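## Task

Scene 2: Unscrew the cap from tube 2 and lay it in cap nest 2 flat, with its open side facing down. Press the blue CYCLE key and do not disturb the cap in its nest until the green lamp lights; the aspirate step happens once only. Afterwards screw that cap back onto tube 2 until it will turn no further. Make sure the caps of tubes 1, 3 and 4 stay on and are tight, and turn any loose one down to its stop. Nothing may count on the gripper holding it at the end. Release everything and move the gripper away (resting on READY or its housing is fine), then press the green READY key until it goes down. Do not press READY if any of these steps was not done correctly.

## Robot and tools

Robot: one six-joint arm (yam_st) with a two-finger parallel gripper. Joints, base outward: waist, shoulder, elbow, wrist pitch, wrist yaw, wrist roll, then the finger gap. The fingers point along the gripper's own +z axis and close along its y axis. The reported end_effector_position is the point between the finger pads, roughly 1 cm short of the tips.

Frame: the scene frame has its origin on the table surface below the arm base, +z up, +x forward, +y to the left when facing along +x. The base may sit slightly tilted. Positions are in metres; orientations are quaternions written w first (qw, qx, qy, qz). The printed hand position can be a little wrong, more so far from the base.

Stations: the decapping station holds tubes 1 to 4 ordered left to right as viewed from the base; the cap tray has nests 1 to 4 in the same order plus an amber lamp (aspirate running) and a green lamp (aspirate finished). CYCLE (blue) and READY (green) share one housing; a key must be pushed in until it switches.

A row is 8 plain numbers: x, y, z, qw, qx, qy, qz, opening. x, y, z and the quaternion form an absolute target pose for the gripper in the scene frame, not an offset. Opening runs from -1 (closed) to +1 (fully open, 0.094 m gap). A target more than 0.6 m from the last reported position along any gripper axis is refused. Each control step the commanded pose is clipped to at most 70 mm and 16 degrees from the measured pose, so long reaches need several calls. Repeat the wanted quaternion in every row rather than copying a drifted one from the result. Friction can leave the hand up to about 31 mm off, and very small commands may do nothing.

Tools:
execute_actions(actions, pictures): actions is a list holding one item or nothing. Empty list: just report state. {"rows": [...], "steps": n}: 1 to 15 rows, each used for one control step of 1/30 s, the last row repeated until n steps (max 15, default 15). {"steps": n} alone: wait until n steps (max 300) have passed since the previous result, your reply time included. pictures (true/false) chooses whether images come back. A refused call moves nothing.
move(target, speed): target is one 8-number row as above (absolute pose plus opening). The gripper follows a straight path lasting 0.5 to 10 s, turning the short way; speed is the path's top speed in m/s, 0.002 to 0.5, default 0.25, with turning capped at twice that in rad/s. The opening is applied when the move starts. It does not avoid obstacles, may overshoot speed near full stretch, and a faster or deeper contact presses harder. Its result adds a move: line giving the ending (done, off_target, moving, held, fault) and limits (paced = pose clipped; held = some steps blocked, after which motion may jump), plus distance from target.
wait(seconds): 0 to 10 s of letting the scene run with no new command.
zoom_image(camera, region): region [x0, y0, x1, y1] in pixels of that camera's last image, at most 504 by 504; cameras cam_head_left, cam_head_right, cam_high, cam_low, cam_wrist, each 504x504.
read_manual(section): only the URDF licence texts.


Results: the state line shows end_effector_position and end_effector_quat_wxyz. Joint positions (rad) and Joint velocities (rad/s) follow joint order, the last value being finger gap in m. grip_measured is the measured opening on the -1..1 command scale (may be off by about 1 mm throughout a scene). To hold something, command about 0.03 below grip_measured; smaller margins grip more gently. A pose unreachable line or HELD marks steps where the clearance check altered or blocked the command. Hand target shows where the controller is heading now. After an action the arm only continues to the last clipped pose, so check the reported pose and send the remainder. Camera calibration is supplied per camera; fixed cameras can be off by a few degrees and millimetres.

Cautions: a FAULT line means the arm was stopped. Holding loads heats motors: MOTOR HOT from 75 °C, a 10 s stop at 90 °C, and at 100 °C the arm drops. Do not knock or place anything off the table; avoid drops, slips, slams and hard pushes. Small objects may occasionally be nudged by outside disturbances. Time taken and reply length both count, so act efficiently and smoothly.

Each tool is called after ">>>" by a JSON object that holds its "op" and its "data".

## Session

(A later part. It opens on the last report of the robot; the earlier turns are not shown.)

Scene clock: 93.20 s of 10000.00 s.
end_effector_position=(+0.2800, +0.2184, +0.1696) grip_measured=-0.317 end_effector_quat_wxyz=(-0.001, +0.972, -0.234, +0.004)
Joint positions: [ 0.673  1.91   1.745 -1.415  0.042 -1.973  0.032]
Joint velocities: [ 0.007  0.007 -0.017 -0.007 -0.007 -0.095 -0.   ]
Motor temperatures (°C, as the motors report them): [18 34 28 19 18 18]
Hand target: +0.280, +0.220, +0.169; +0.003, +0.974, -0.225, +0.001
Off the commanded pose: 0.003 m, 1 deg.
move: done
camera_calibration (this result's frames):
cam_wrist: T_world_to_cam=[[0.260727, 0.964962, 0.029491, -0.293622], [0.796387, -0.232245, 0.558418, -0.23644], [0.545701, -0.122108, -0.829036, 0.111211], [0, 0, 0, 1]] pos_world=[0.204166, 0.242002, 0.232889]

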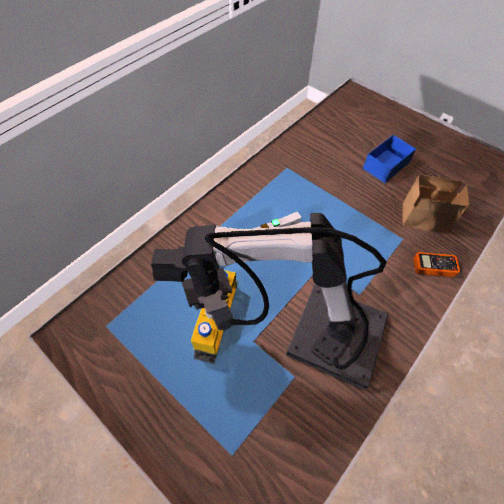

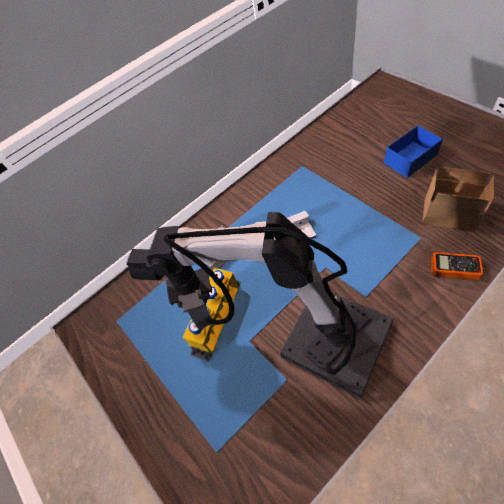

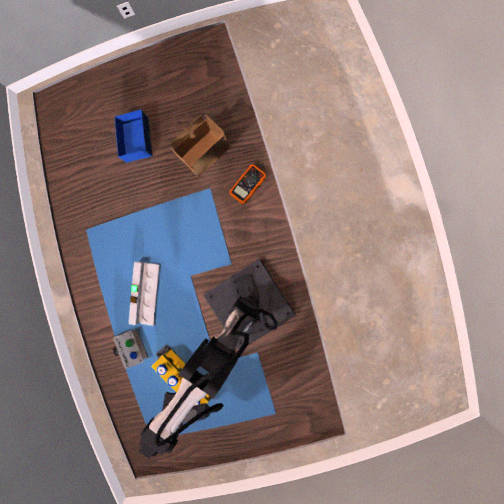

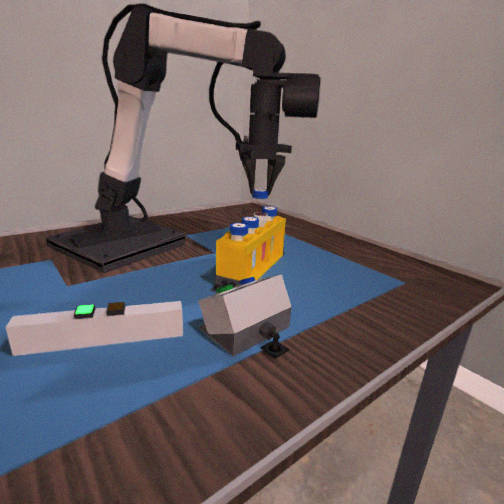

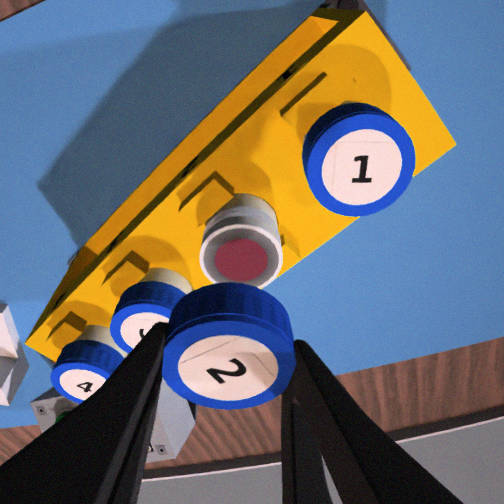

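>>> {"op": "move", "data": {"target": [0.2848,0.2185,0.137,0,-0.9744,0.225,0,-0.35], "speed": 0.05}}

Scene clock: 94.83 s of 10000.00 s.
end_effector_position=(+0.2832, +0.2192, +0.1456) grip_measured=-0.317 end_effector_quat_wxyz=(-0.004, +0.974, -0.227, +0.006)
Joint positions: [ 0.667  1.91   1.65  -1.312  0.042 -1.994  0.032]
Joint velocities: [ 0.002  0.002 -0.012  0.081  0.037  0.022 -0.001]
Motor temperatures (°C, as the motors report them): [18 34 28 19 18 18]
Hand target: +0.284, +0.218, +0.137; -0.000, +0.974, -0.225, -0.000
Off the commanded pose: 0.009 m, 1 deg.
move: done
camera_calibration (this result's frames):
cam_wrist: T_world_to_cam=[[0.246804, 0.968409, 0.0356492, -0.292224], [0.796285, -0.223628, 0.562068, -0.2278], [0.552284, -0.110334, -0.826323, 0.0848474], [0, 0, 0, 1]] pos_world=[0.206656, 0.241412, 0.208568]

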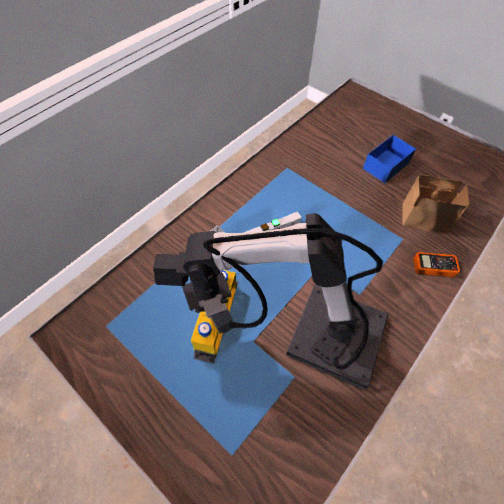

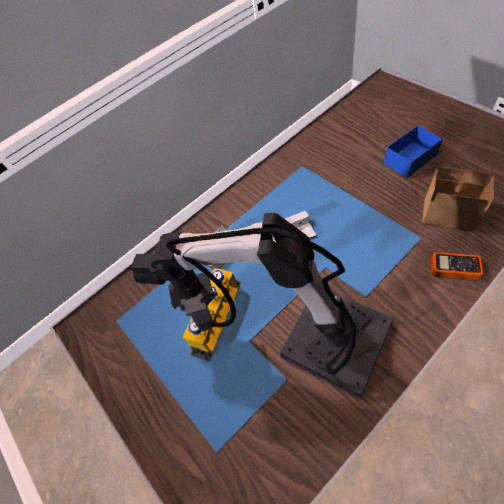

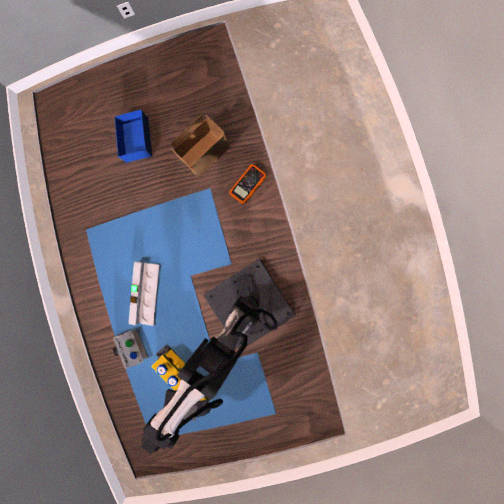

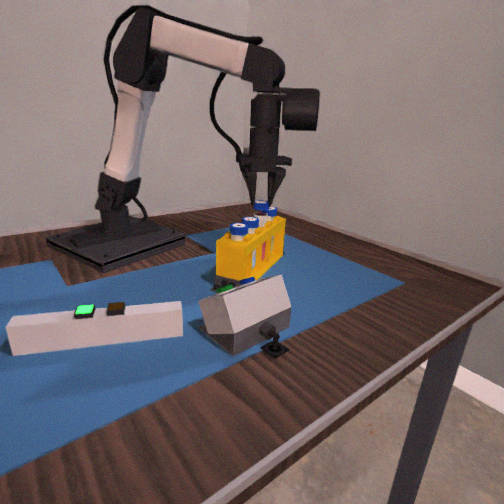

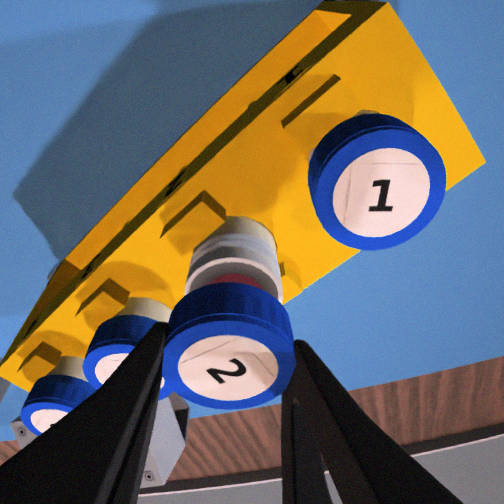

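>>> {"op": "move", "data": {"target": [0.2822,0.2202,0.113,0,-0.9744,0.225,0,-0.35], "speed": 0.015}}

Scene clock: 97.80 s of 10000.00 s.
end_effector_position=(+0.2825, +0.2205, +0.1241) grip_measured=-0.317 end_effector_quat_wxyz=(-0.008, +0.974, -0.227, +0.007)
Joint positions: [ 0.667  1.91   1.564 -1.221  0.039 -1.994  0.032]
Joint velocities: [ 0.002 -0.002 -0.007 -0.051  0.022 -0.022 -0.002]
Motor temperatures (°C, as the motors report them): [18 34 28 19 18 18]
Hand target: +0.282, +0.220, +0.113; -0.000, +0.974, -0.225, -0.000
Off the commanded pose: 0.011 m, 1 deg.
move: off_target
camera_calibration (this result's frames):
cam_wrist: T_world_to_cam=[[0.246498, 0.968224, 0.0422008, -0.293247], [0.795394, -0.226992, 0.561981, -0.213869], [0.553703, -0.104961, -0.826073, 0.0660044], [0, 0, 0, 1]] pos_world=[0.205848, 0.24231, 0.18709]

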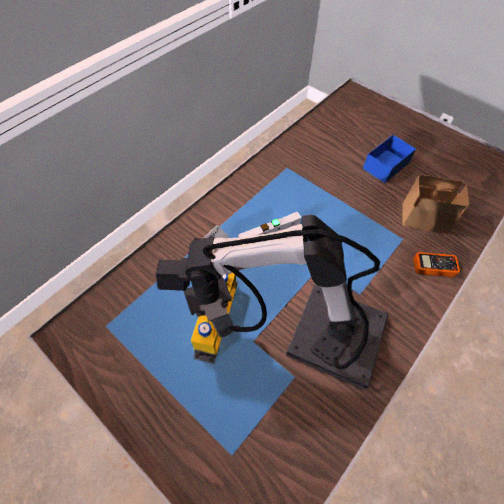

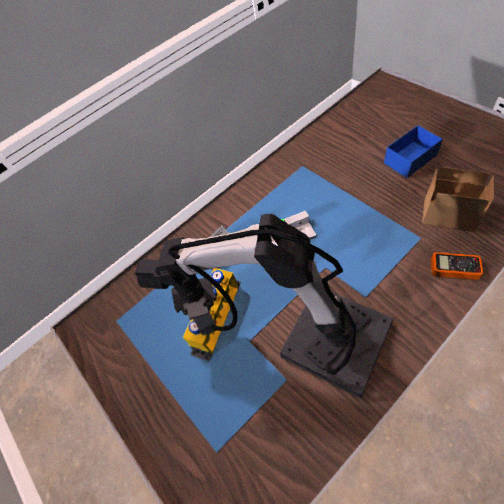

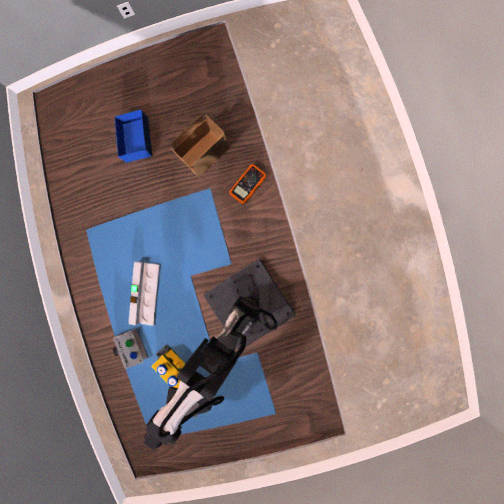

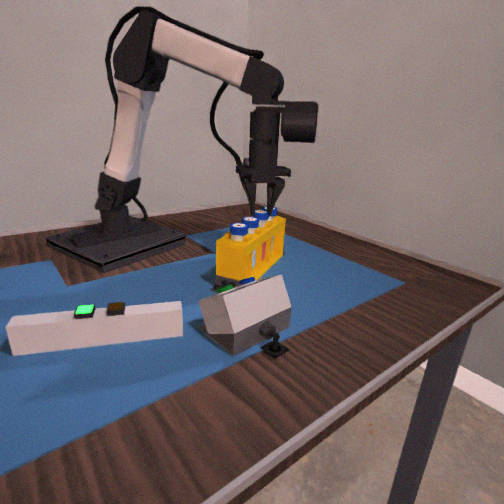

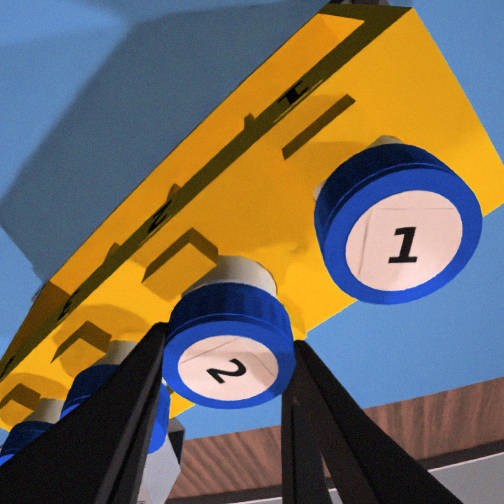

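On. Screw.

>>> {"op": "move", "data": {"target": [0.2822,0.2202,0.110,0,-0.342,0.94,0,-0.35], "speed": 0.5}}

>>> {"op": "move", "data": {"target": [0.2822,0.2202,0.110,0,0.6018,0.7986,0,-0.35], "speed": 0.5}}

Scene clock: 101.13 s of 10000.00 s.
end_effector_position=(+0.2822, +0.2200, +0.1234) grip_measured=-0.317 end_effector_quat_wxyz=(+0.009, -0.349, +0.937, +0.002)
Joint positions: [ 0.667  1.91   1.561 -1.22   0.04  -0.023  0.032]
Joint velocities: [-0.012  0.002 -0.002  0.007  0.051  0.051 -0.   ]
Motor temperatures (°C, as the motors report them): [18 34 28 19 18 18]
Hand target: +0.282, +0.220, +0.110; -0.000, -0.342, +0.940, -0.000
Off the commanded pose: 0.013 m, 1 deg.
move: off_target
camera_calibration (this result's frames):
cam_wrist: T_world_to_cam=[[0.795585, -0.60492, 0.0334133, -0.10042], [-0.524639, -0.660319, 0.537338, 0.257565], [-0.302983, -0.445028, -0.842705, 0.384094], [0, 0, 0, 1]] pos_world=[0.331395, 0.280261, 0.188634]

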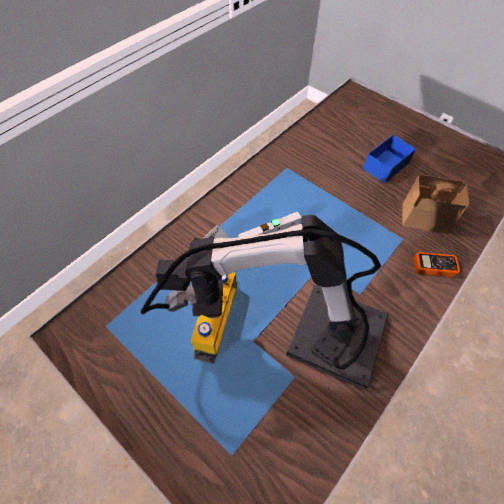

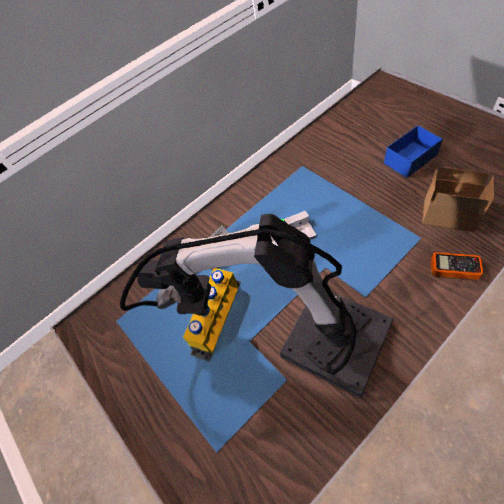

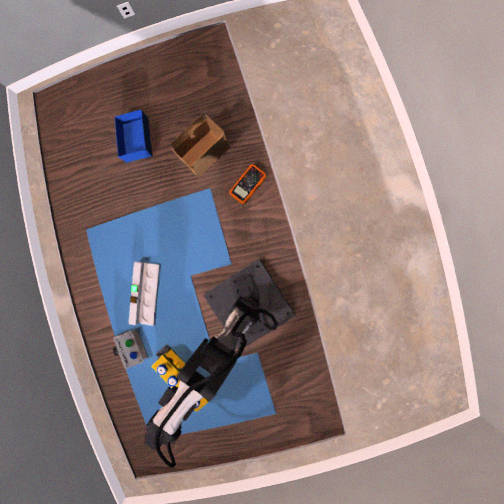

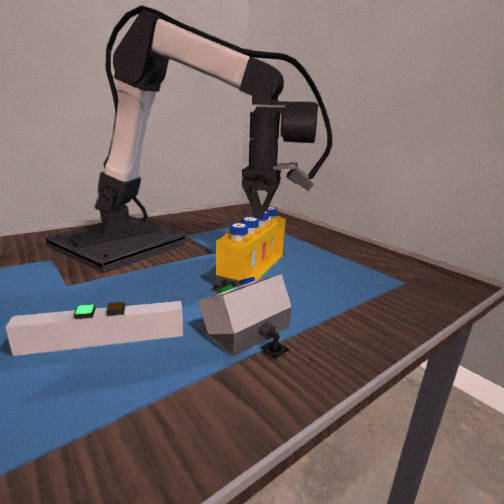

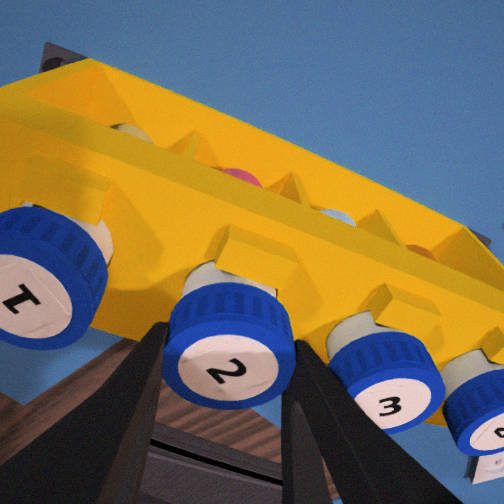

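Scene clock: 103.90 s of 10000.00 s.
end_effector_position=(+0.2818, +0.2207, +0.1231) grip_measured=-0.317 end_effector_quat_wxyz=(+0.001, +0.591, +0.807, +0.009)
Joint positions: [ 0.667  1.911  1.561 -1.219  0.036  1.955  0.032]
Joint velocities: [ 0.017 -0.017  0.007  0.022  0.022  0.007  0.   ]
Motor temperatures (°C, as the motors report them): [18 34 28 19 18 18]
Hand target: +0.282, +0.220, +0.110; +0.000, +0.602, +0.799, -0.000
Off the commanded pose: 0.013 m, 2 deg.
move: off_target
camera_calibration (this result's frames):
cam_wrist: T_world_to_cam=[[-0.870652, -0.491807, 0.00952291, 0.347858], [-0.404219, 0.726357, 0.555888, -0.0842751], [-0.280307, 0.480136, -0.831202, 0.172097], [0, 0, 0, 1]] pos_world=[0.317038, 0.149663, 0.186582]

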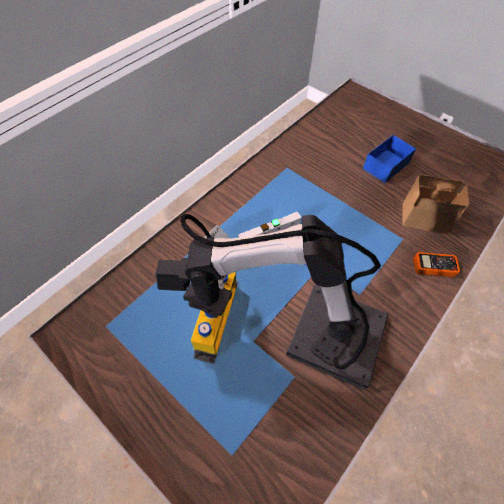

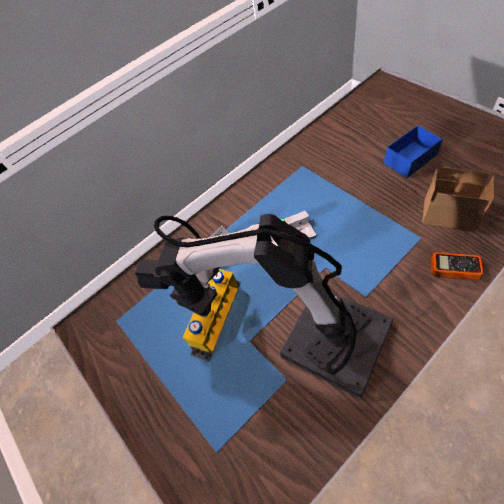

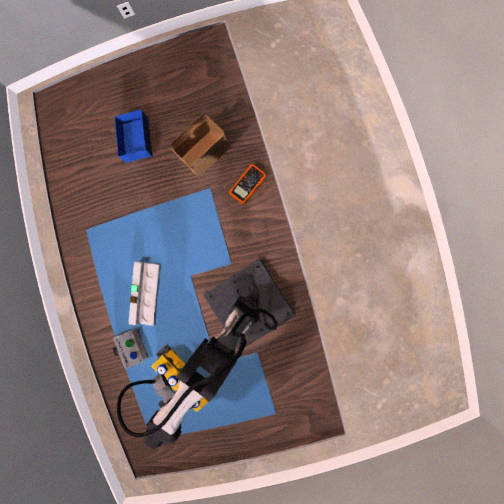

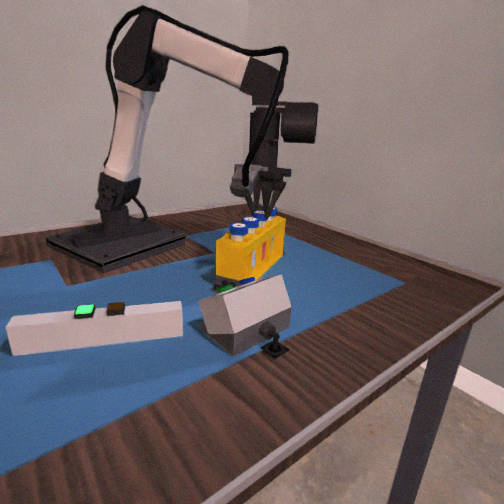

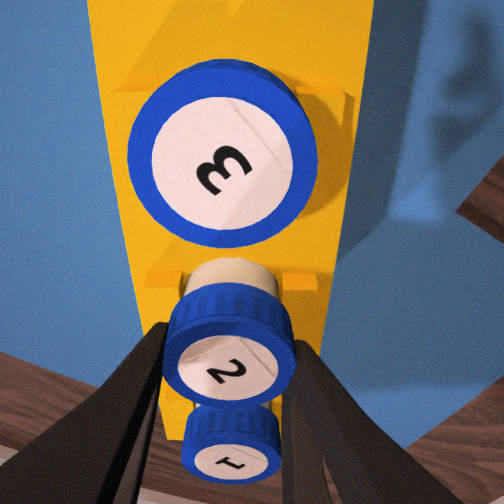

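>>> {"op": "execute_actions", "data": {"actions": [{"rows":[[0.2822,0.2202,0.113,0,0.6018,0.7986,0,-0.18]],"steps":8}], "pictures": false}}

>>> {"op": "move", "data": {"target": [0.2822,0.2202,0.113,0,-0.342,0.94,0,-0.18], "speed": 0.5}}

>>> {"op": "move", "data": {"target": [0.2822,0.2202,0.113,0,-0.9799,0.1994,0,-0.18], "speed": 0.5}}

>>> {"op": "execute_actions", "data": {"actions": [{"rows":[[0.2822,0.2202,0.113,0,-0.9799,0.1994,0,-0.35]],"steps":8}], "pictures": false}}

>>> {"op": "move", "data": {"target": [0.2822,0.2202,0.108,0,-0.342,0.94,0,-0.35], "speed": 0.5}}

>>> {"op": "move", "data": {"target": [0.2822,0.2202,0.108,0,0.6225,0.7826,0,-0.35], "speed": 0.4}}

Scene clock: 106.00 s of 10000.00 s.
end_effector_position=(+0.2821, +0.2209, +0.1231) grip_measured=-0.182 end_effector_quat_wxyz=(+0.001, +0.596, +0.803, +0.009)
Joint positions: [ 0.667  1.911  1.561 -1.218  0.036  1.968  0.038]
Joint velocities: [-0.012 -0.032 -0.017  0.066 -0.007  0.081  0.   ]
Motor temperatures (°C, as the motors report them): [18 34 28 19 18 18]
Hand target: +0.282, +0.220, +0.113; +0.000, +0.602, +0.799, -0.000
Off the commanded pose: 0.010 m, 1 deg.
Steps of this call (steps 1 to 55: nothing new was sent; steps 56 to 63: all 8 steps of this action). Readings (end_effector_position):
56: (+0.2818, +0.2207, +0.1231)
57: (+0.2819, +0.2207, +0.1231)
59: (+0.2820, +0.2208, +0.1231)
63: the state above

Scene clock: 108.97 s of 10000.00 s.
end_effector_position=(+0.2821, +0.2209, +0.1231) grip_measured=-0.182 end_effector_quat_wxyz=(+0.009, -0.336, +0.942, +0.004)
Joint positions: [ 0.667  1.911  1.561 -1.218  0.036  0.004  0.038]
Joint velocities: [-0.022  0.002 -0.007 -0.007 -0.022 -0.066  0.   ]
Motor temperatures (°C, as the motors report them): [18 33 28 19 18 18]
Hand target: +0.282, +0.220, +0.113; +0.000, -0.342, +0.940, +0.000
Off the commanded pose: 0.010 m, 1 deg.
move: done
camera_calibration (this result's frames):
cam_wrist: T_world_to_cam=[[0.778743, -0.626665, 0.0291437, -0.0897438], [-0.541617, -0.648162, 0.535292, 0.260634], [-0.316559, -0.432639, -0.844164, 0.38555], [0, 0, 0, 1]] pos_world=[0.333101, 0.279498, 0.188568]

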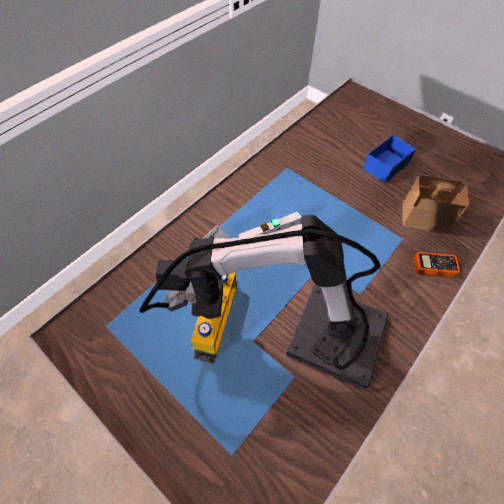

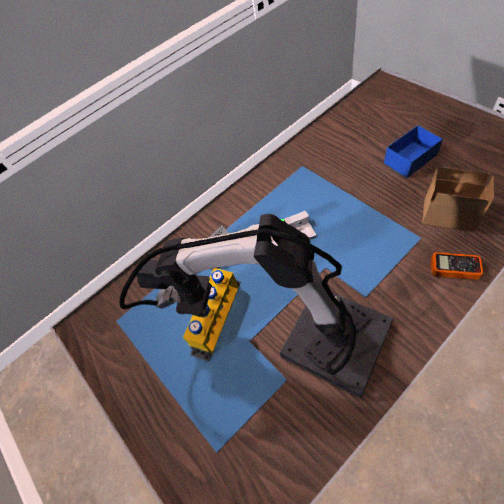

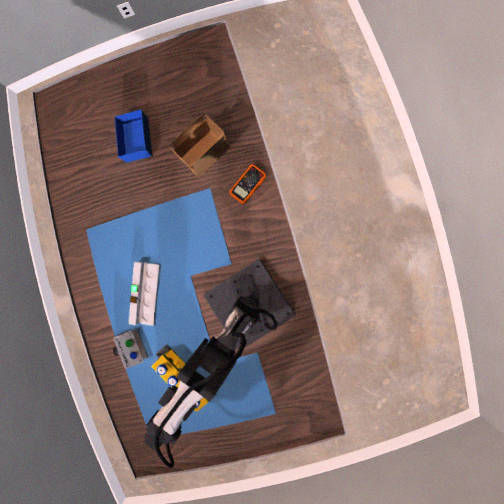

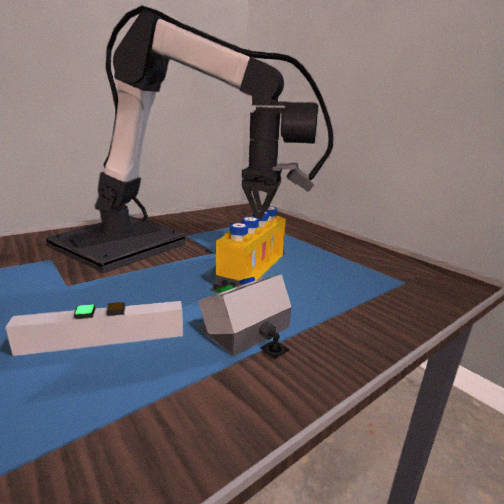

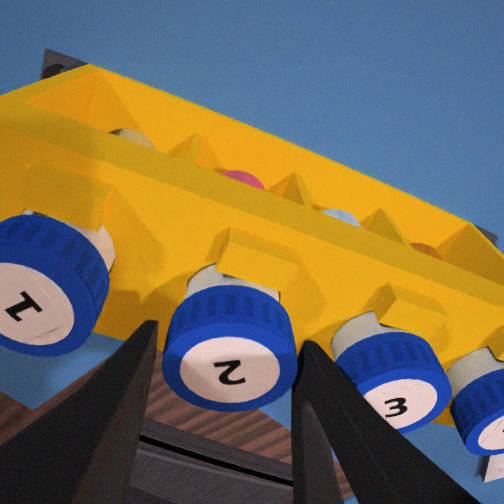

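Scene clock: 111.77 s of 10000.00 s.
end_effector_position=(+0.2822, +0.2210, +0.1231) grip_measured=-0.182 end_effector_quat_wxyz=(-0.008, +0.979, -0.205, +0.006)
Joint positions: [ 0.667  1.911  1.561 -1.217  0.036 -2.038  0.038]
Joint velocities: [ 0.002 -0.012  0.012  0.022  0.007  0.007 -0.   ]
Motor temperatures (°C, as the motors report them): [18 33 28 19 18 18]
Hand target: +0.282, +0.220, +0.113; +0.000, +0.980, -0.200, -0.000
Off the commanded pose: 0.010 m, 1 deg.
move: done
camera_calibration (this result's frames):
cam_wrist: T_world_to_cam=[[0.203809, 0.978042, 0.0435303, -0.283905], [0.805389, -0.192778, 0.560523, -0.223162], [0.556607, -0.0791808, -0.826994, 0.0589643], [0, 0, 0, 1]] pos_world=[0.204774, 0.239319, 0.186209]

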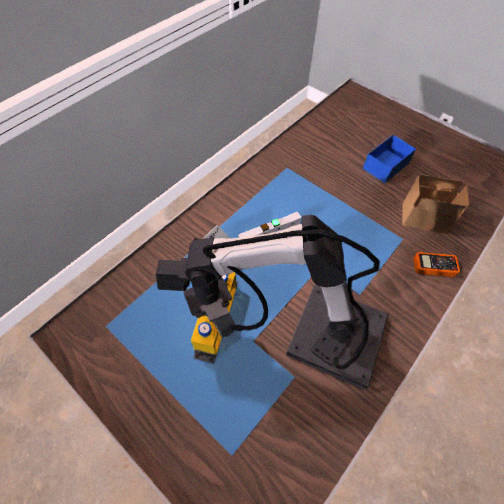

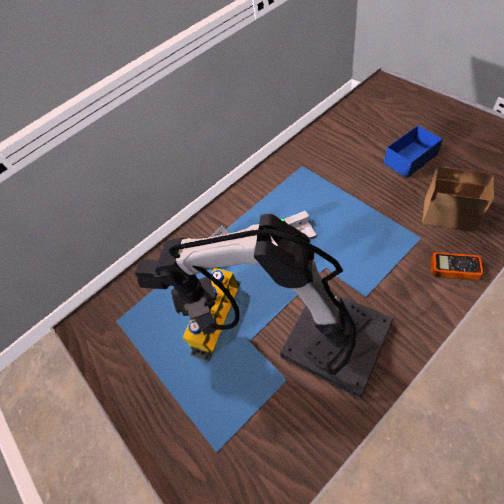

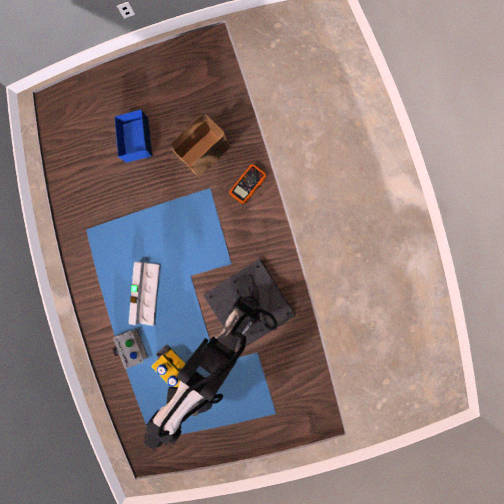

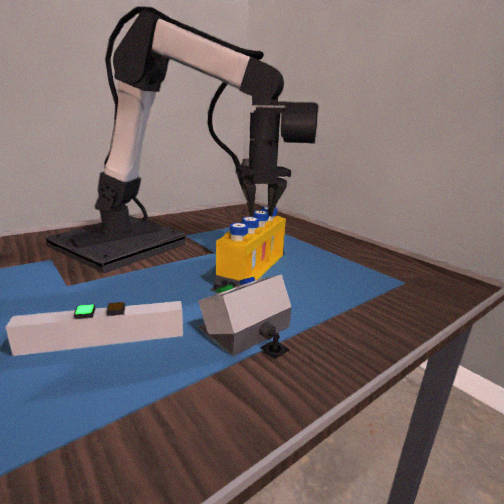

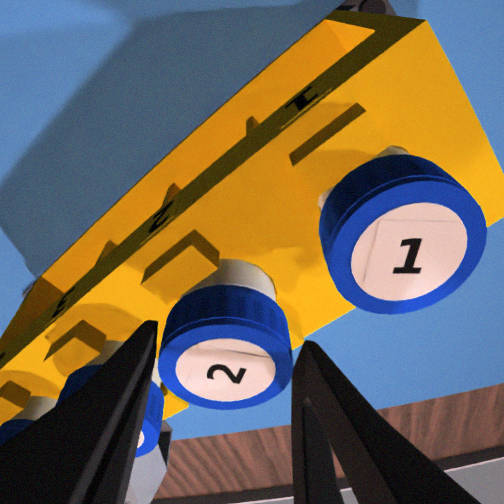

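Scene clock: 112.03 s of 10000.00 s.
end_effector_position=(+0.2821, +0.2205, +0.1229) grip_measured=-0.318 end_effector_quat_wxyz=(-0.007, +0.979, -0.204, +0.005)
Joint positions: [ 0.667  1.911  1.561 -1.219  0.037 -2.04   0.032]
Joint velocities: [ 0.002 -0.012  0.002 -0.051 -0.066  0.022 -0.001]
Motor temperatures (°C, as the motors report them): [18 33 28 19 18 18]
Hand target: +0.282, +0.220, +0.113; +0.000, +0.980, -0.199, -0.000
Off the commanded pose: 0.010 m, 1 deg.
Steps of this call (steps 1 to 8: all 8 steps of this action). Readings (end_effector_position):
1: (+0.2822, +0.2209, +0.1231)
2: (+0.2821, +0.2205, +0.1231)
4: (+0.2821, +0.2205, +0.1229)
8: the state above

Scene clock: 115.00 s of 10000.00 s.
end_effector_position=(+0.2822, +0.2202, +0.1214) grip_measured=-0.319 end_effector_quat_wxyz=(+0.009, -0.351, +0.936, +0.002)
Joint positions: [ 0.667  1.911  1.556 -1.213  0.039 -0.027  0.032]
Joint velocities: [-0.037 -0.002 -0.002 -0.022 -0.051  0.066  0.001]
Motor temperatures (°C, as the motors report them): [18 33 27 19 18 18]
Hand target: +0.282, +0.220, +0.108; -0.000, -0.342, +0.940, -0.000
Off the commanded pose: 0.013 m, 2 deg.
move: off_target
camera_calibration (this result's frames):
cam_wrist: T_world_to_cam=[[0.798145, -0.60156, 0.0330253, -0.101661], [-0.521583, -0.662518, 0.537606, 0.258318], [-0.301522, -0.446313, -0.842549, 0.382382], [0, 0, 0, 1]] pos_world=[0.331171, 0.280648, 0.18666]

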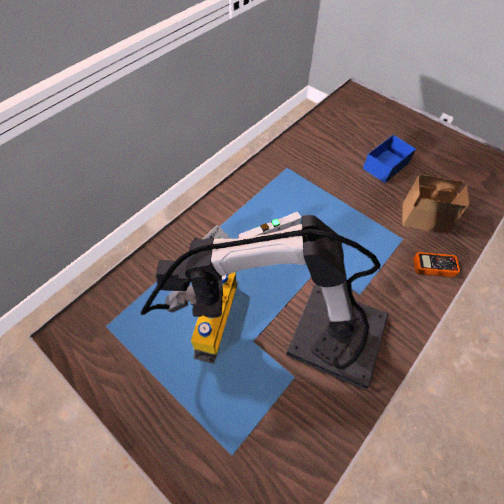

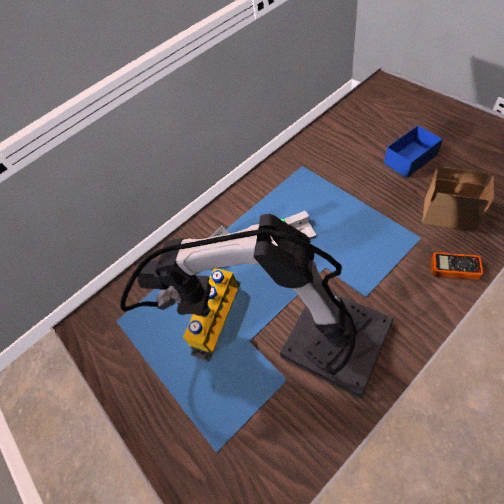

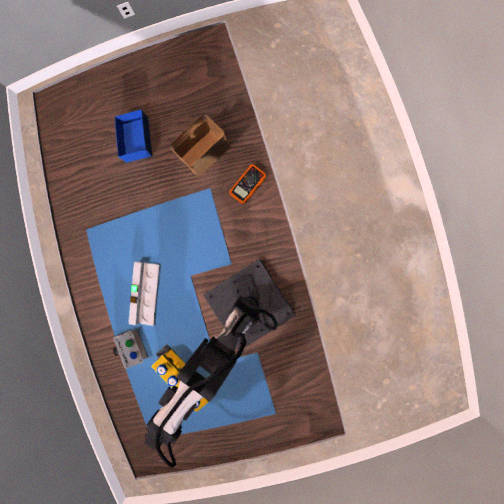

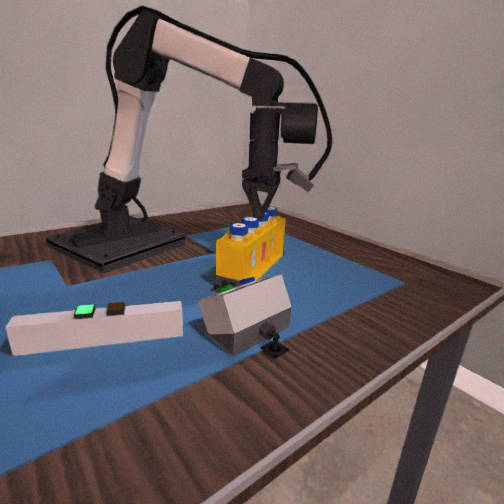

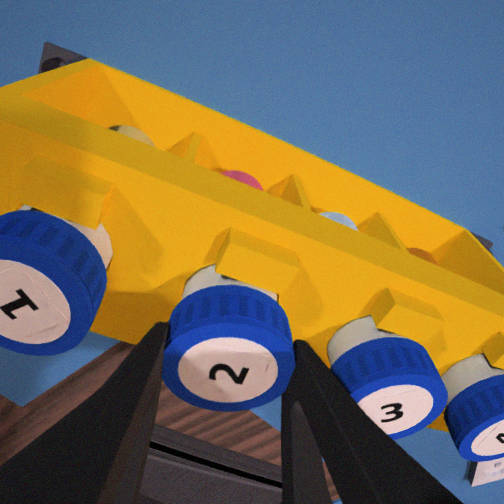

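Scene clock: 118.27 s of 10000.00 s.
end_effector_position=(+0.2821, +0.2203, +0.1206) grip_measured=-0.320 end_effector_quat_wxyz=(+0.003, +0.610, +0.792, +0.007)
Joint positions: [ 0.667  1.914  1.556 -1.213  0.039  2.003  0.032]
Joint velocities: [-0.007  0.017  0.002  0.037 -0.037  0.007 -0.001]
Motor temperatures (°C, as the motors report them): [18 33 27 19 18 18]
Hand target: +0.282, +0.220, +0.108; -0.000, +0.622, +0.783, -0.000
Off the commanded pose: 0.013 m, 2 deg.
move: off_target
camera_calibration (this result's frames):
cam_wrist: T_world_to_cam=[[-0.893431, -0.44906, 0.011243, 0.344756], [-0.368494, 0.746994, 0.553365, -0.0968151], [-0.256893, 0.49025, -0.832863, 0.161686], [0, 0, 0, 1]] pos_world=[0.313876, 0.14787, 0.18436]

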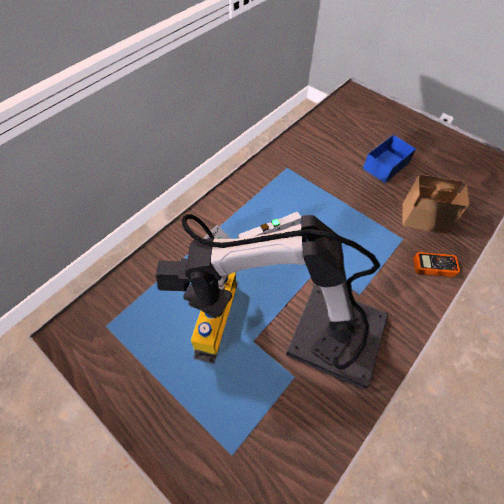

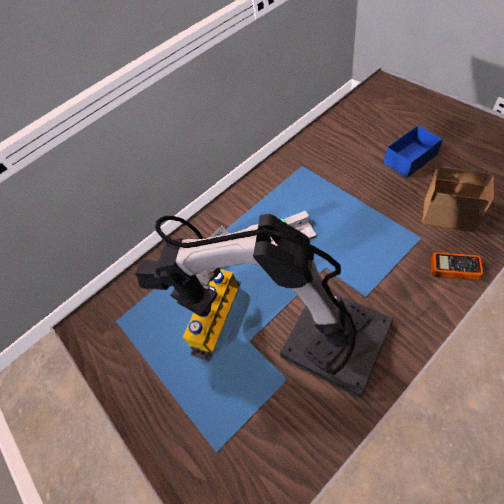

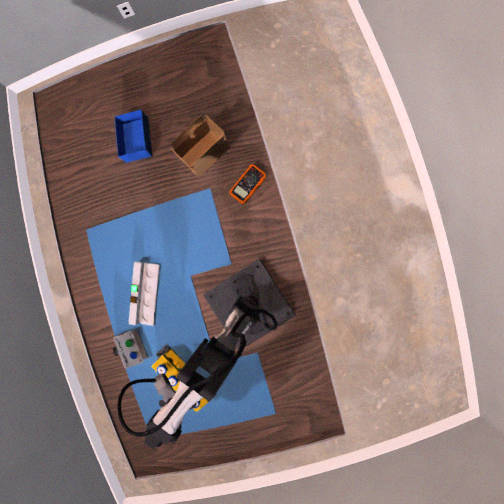

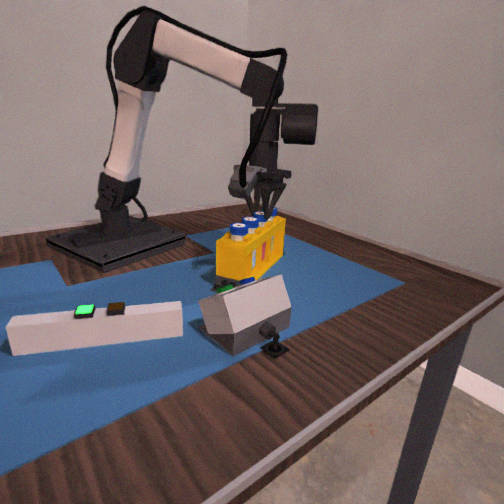

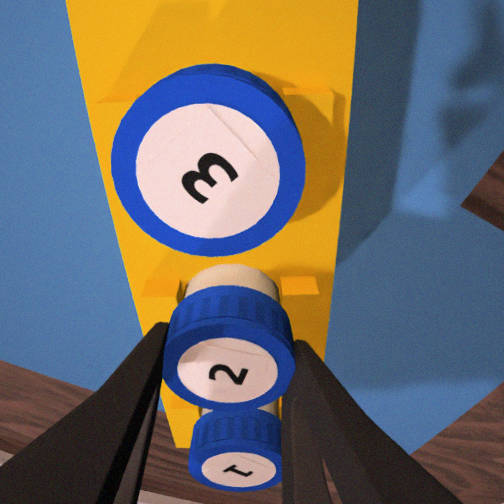

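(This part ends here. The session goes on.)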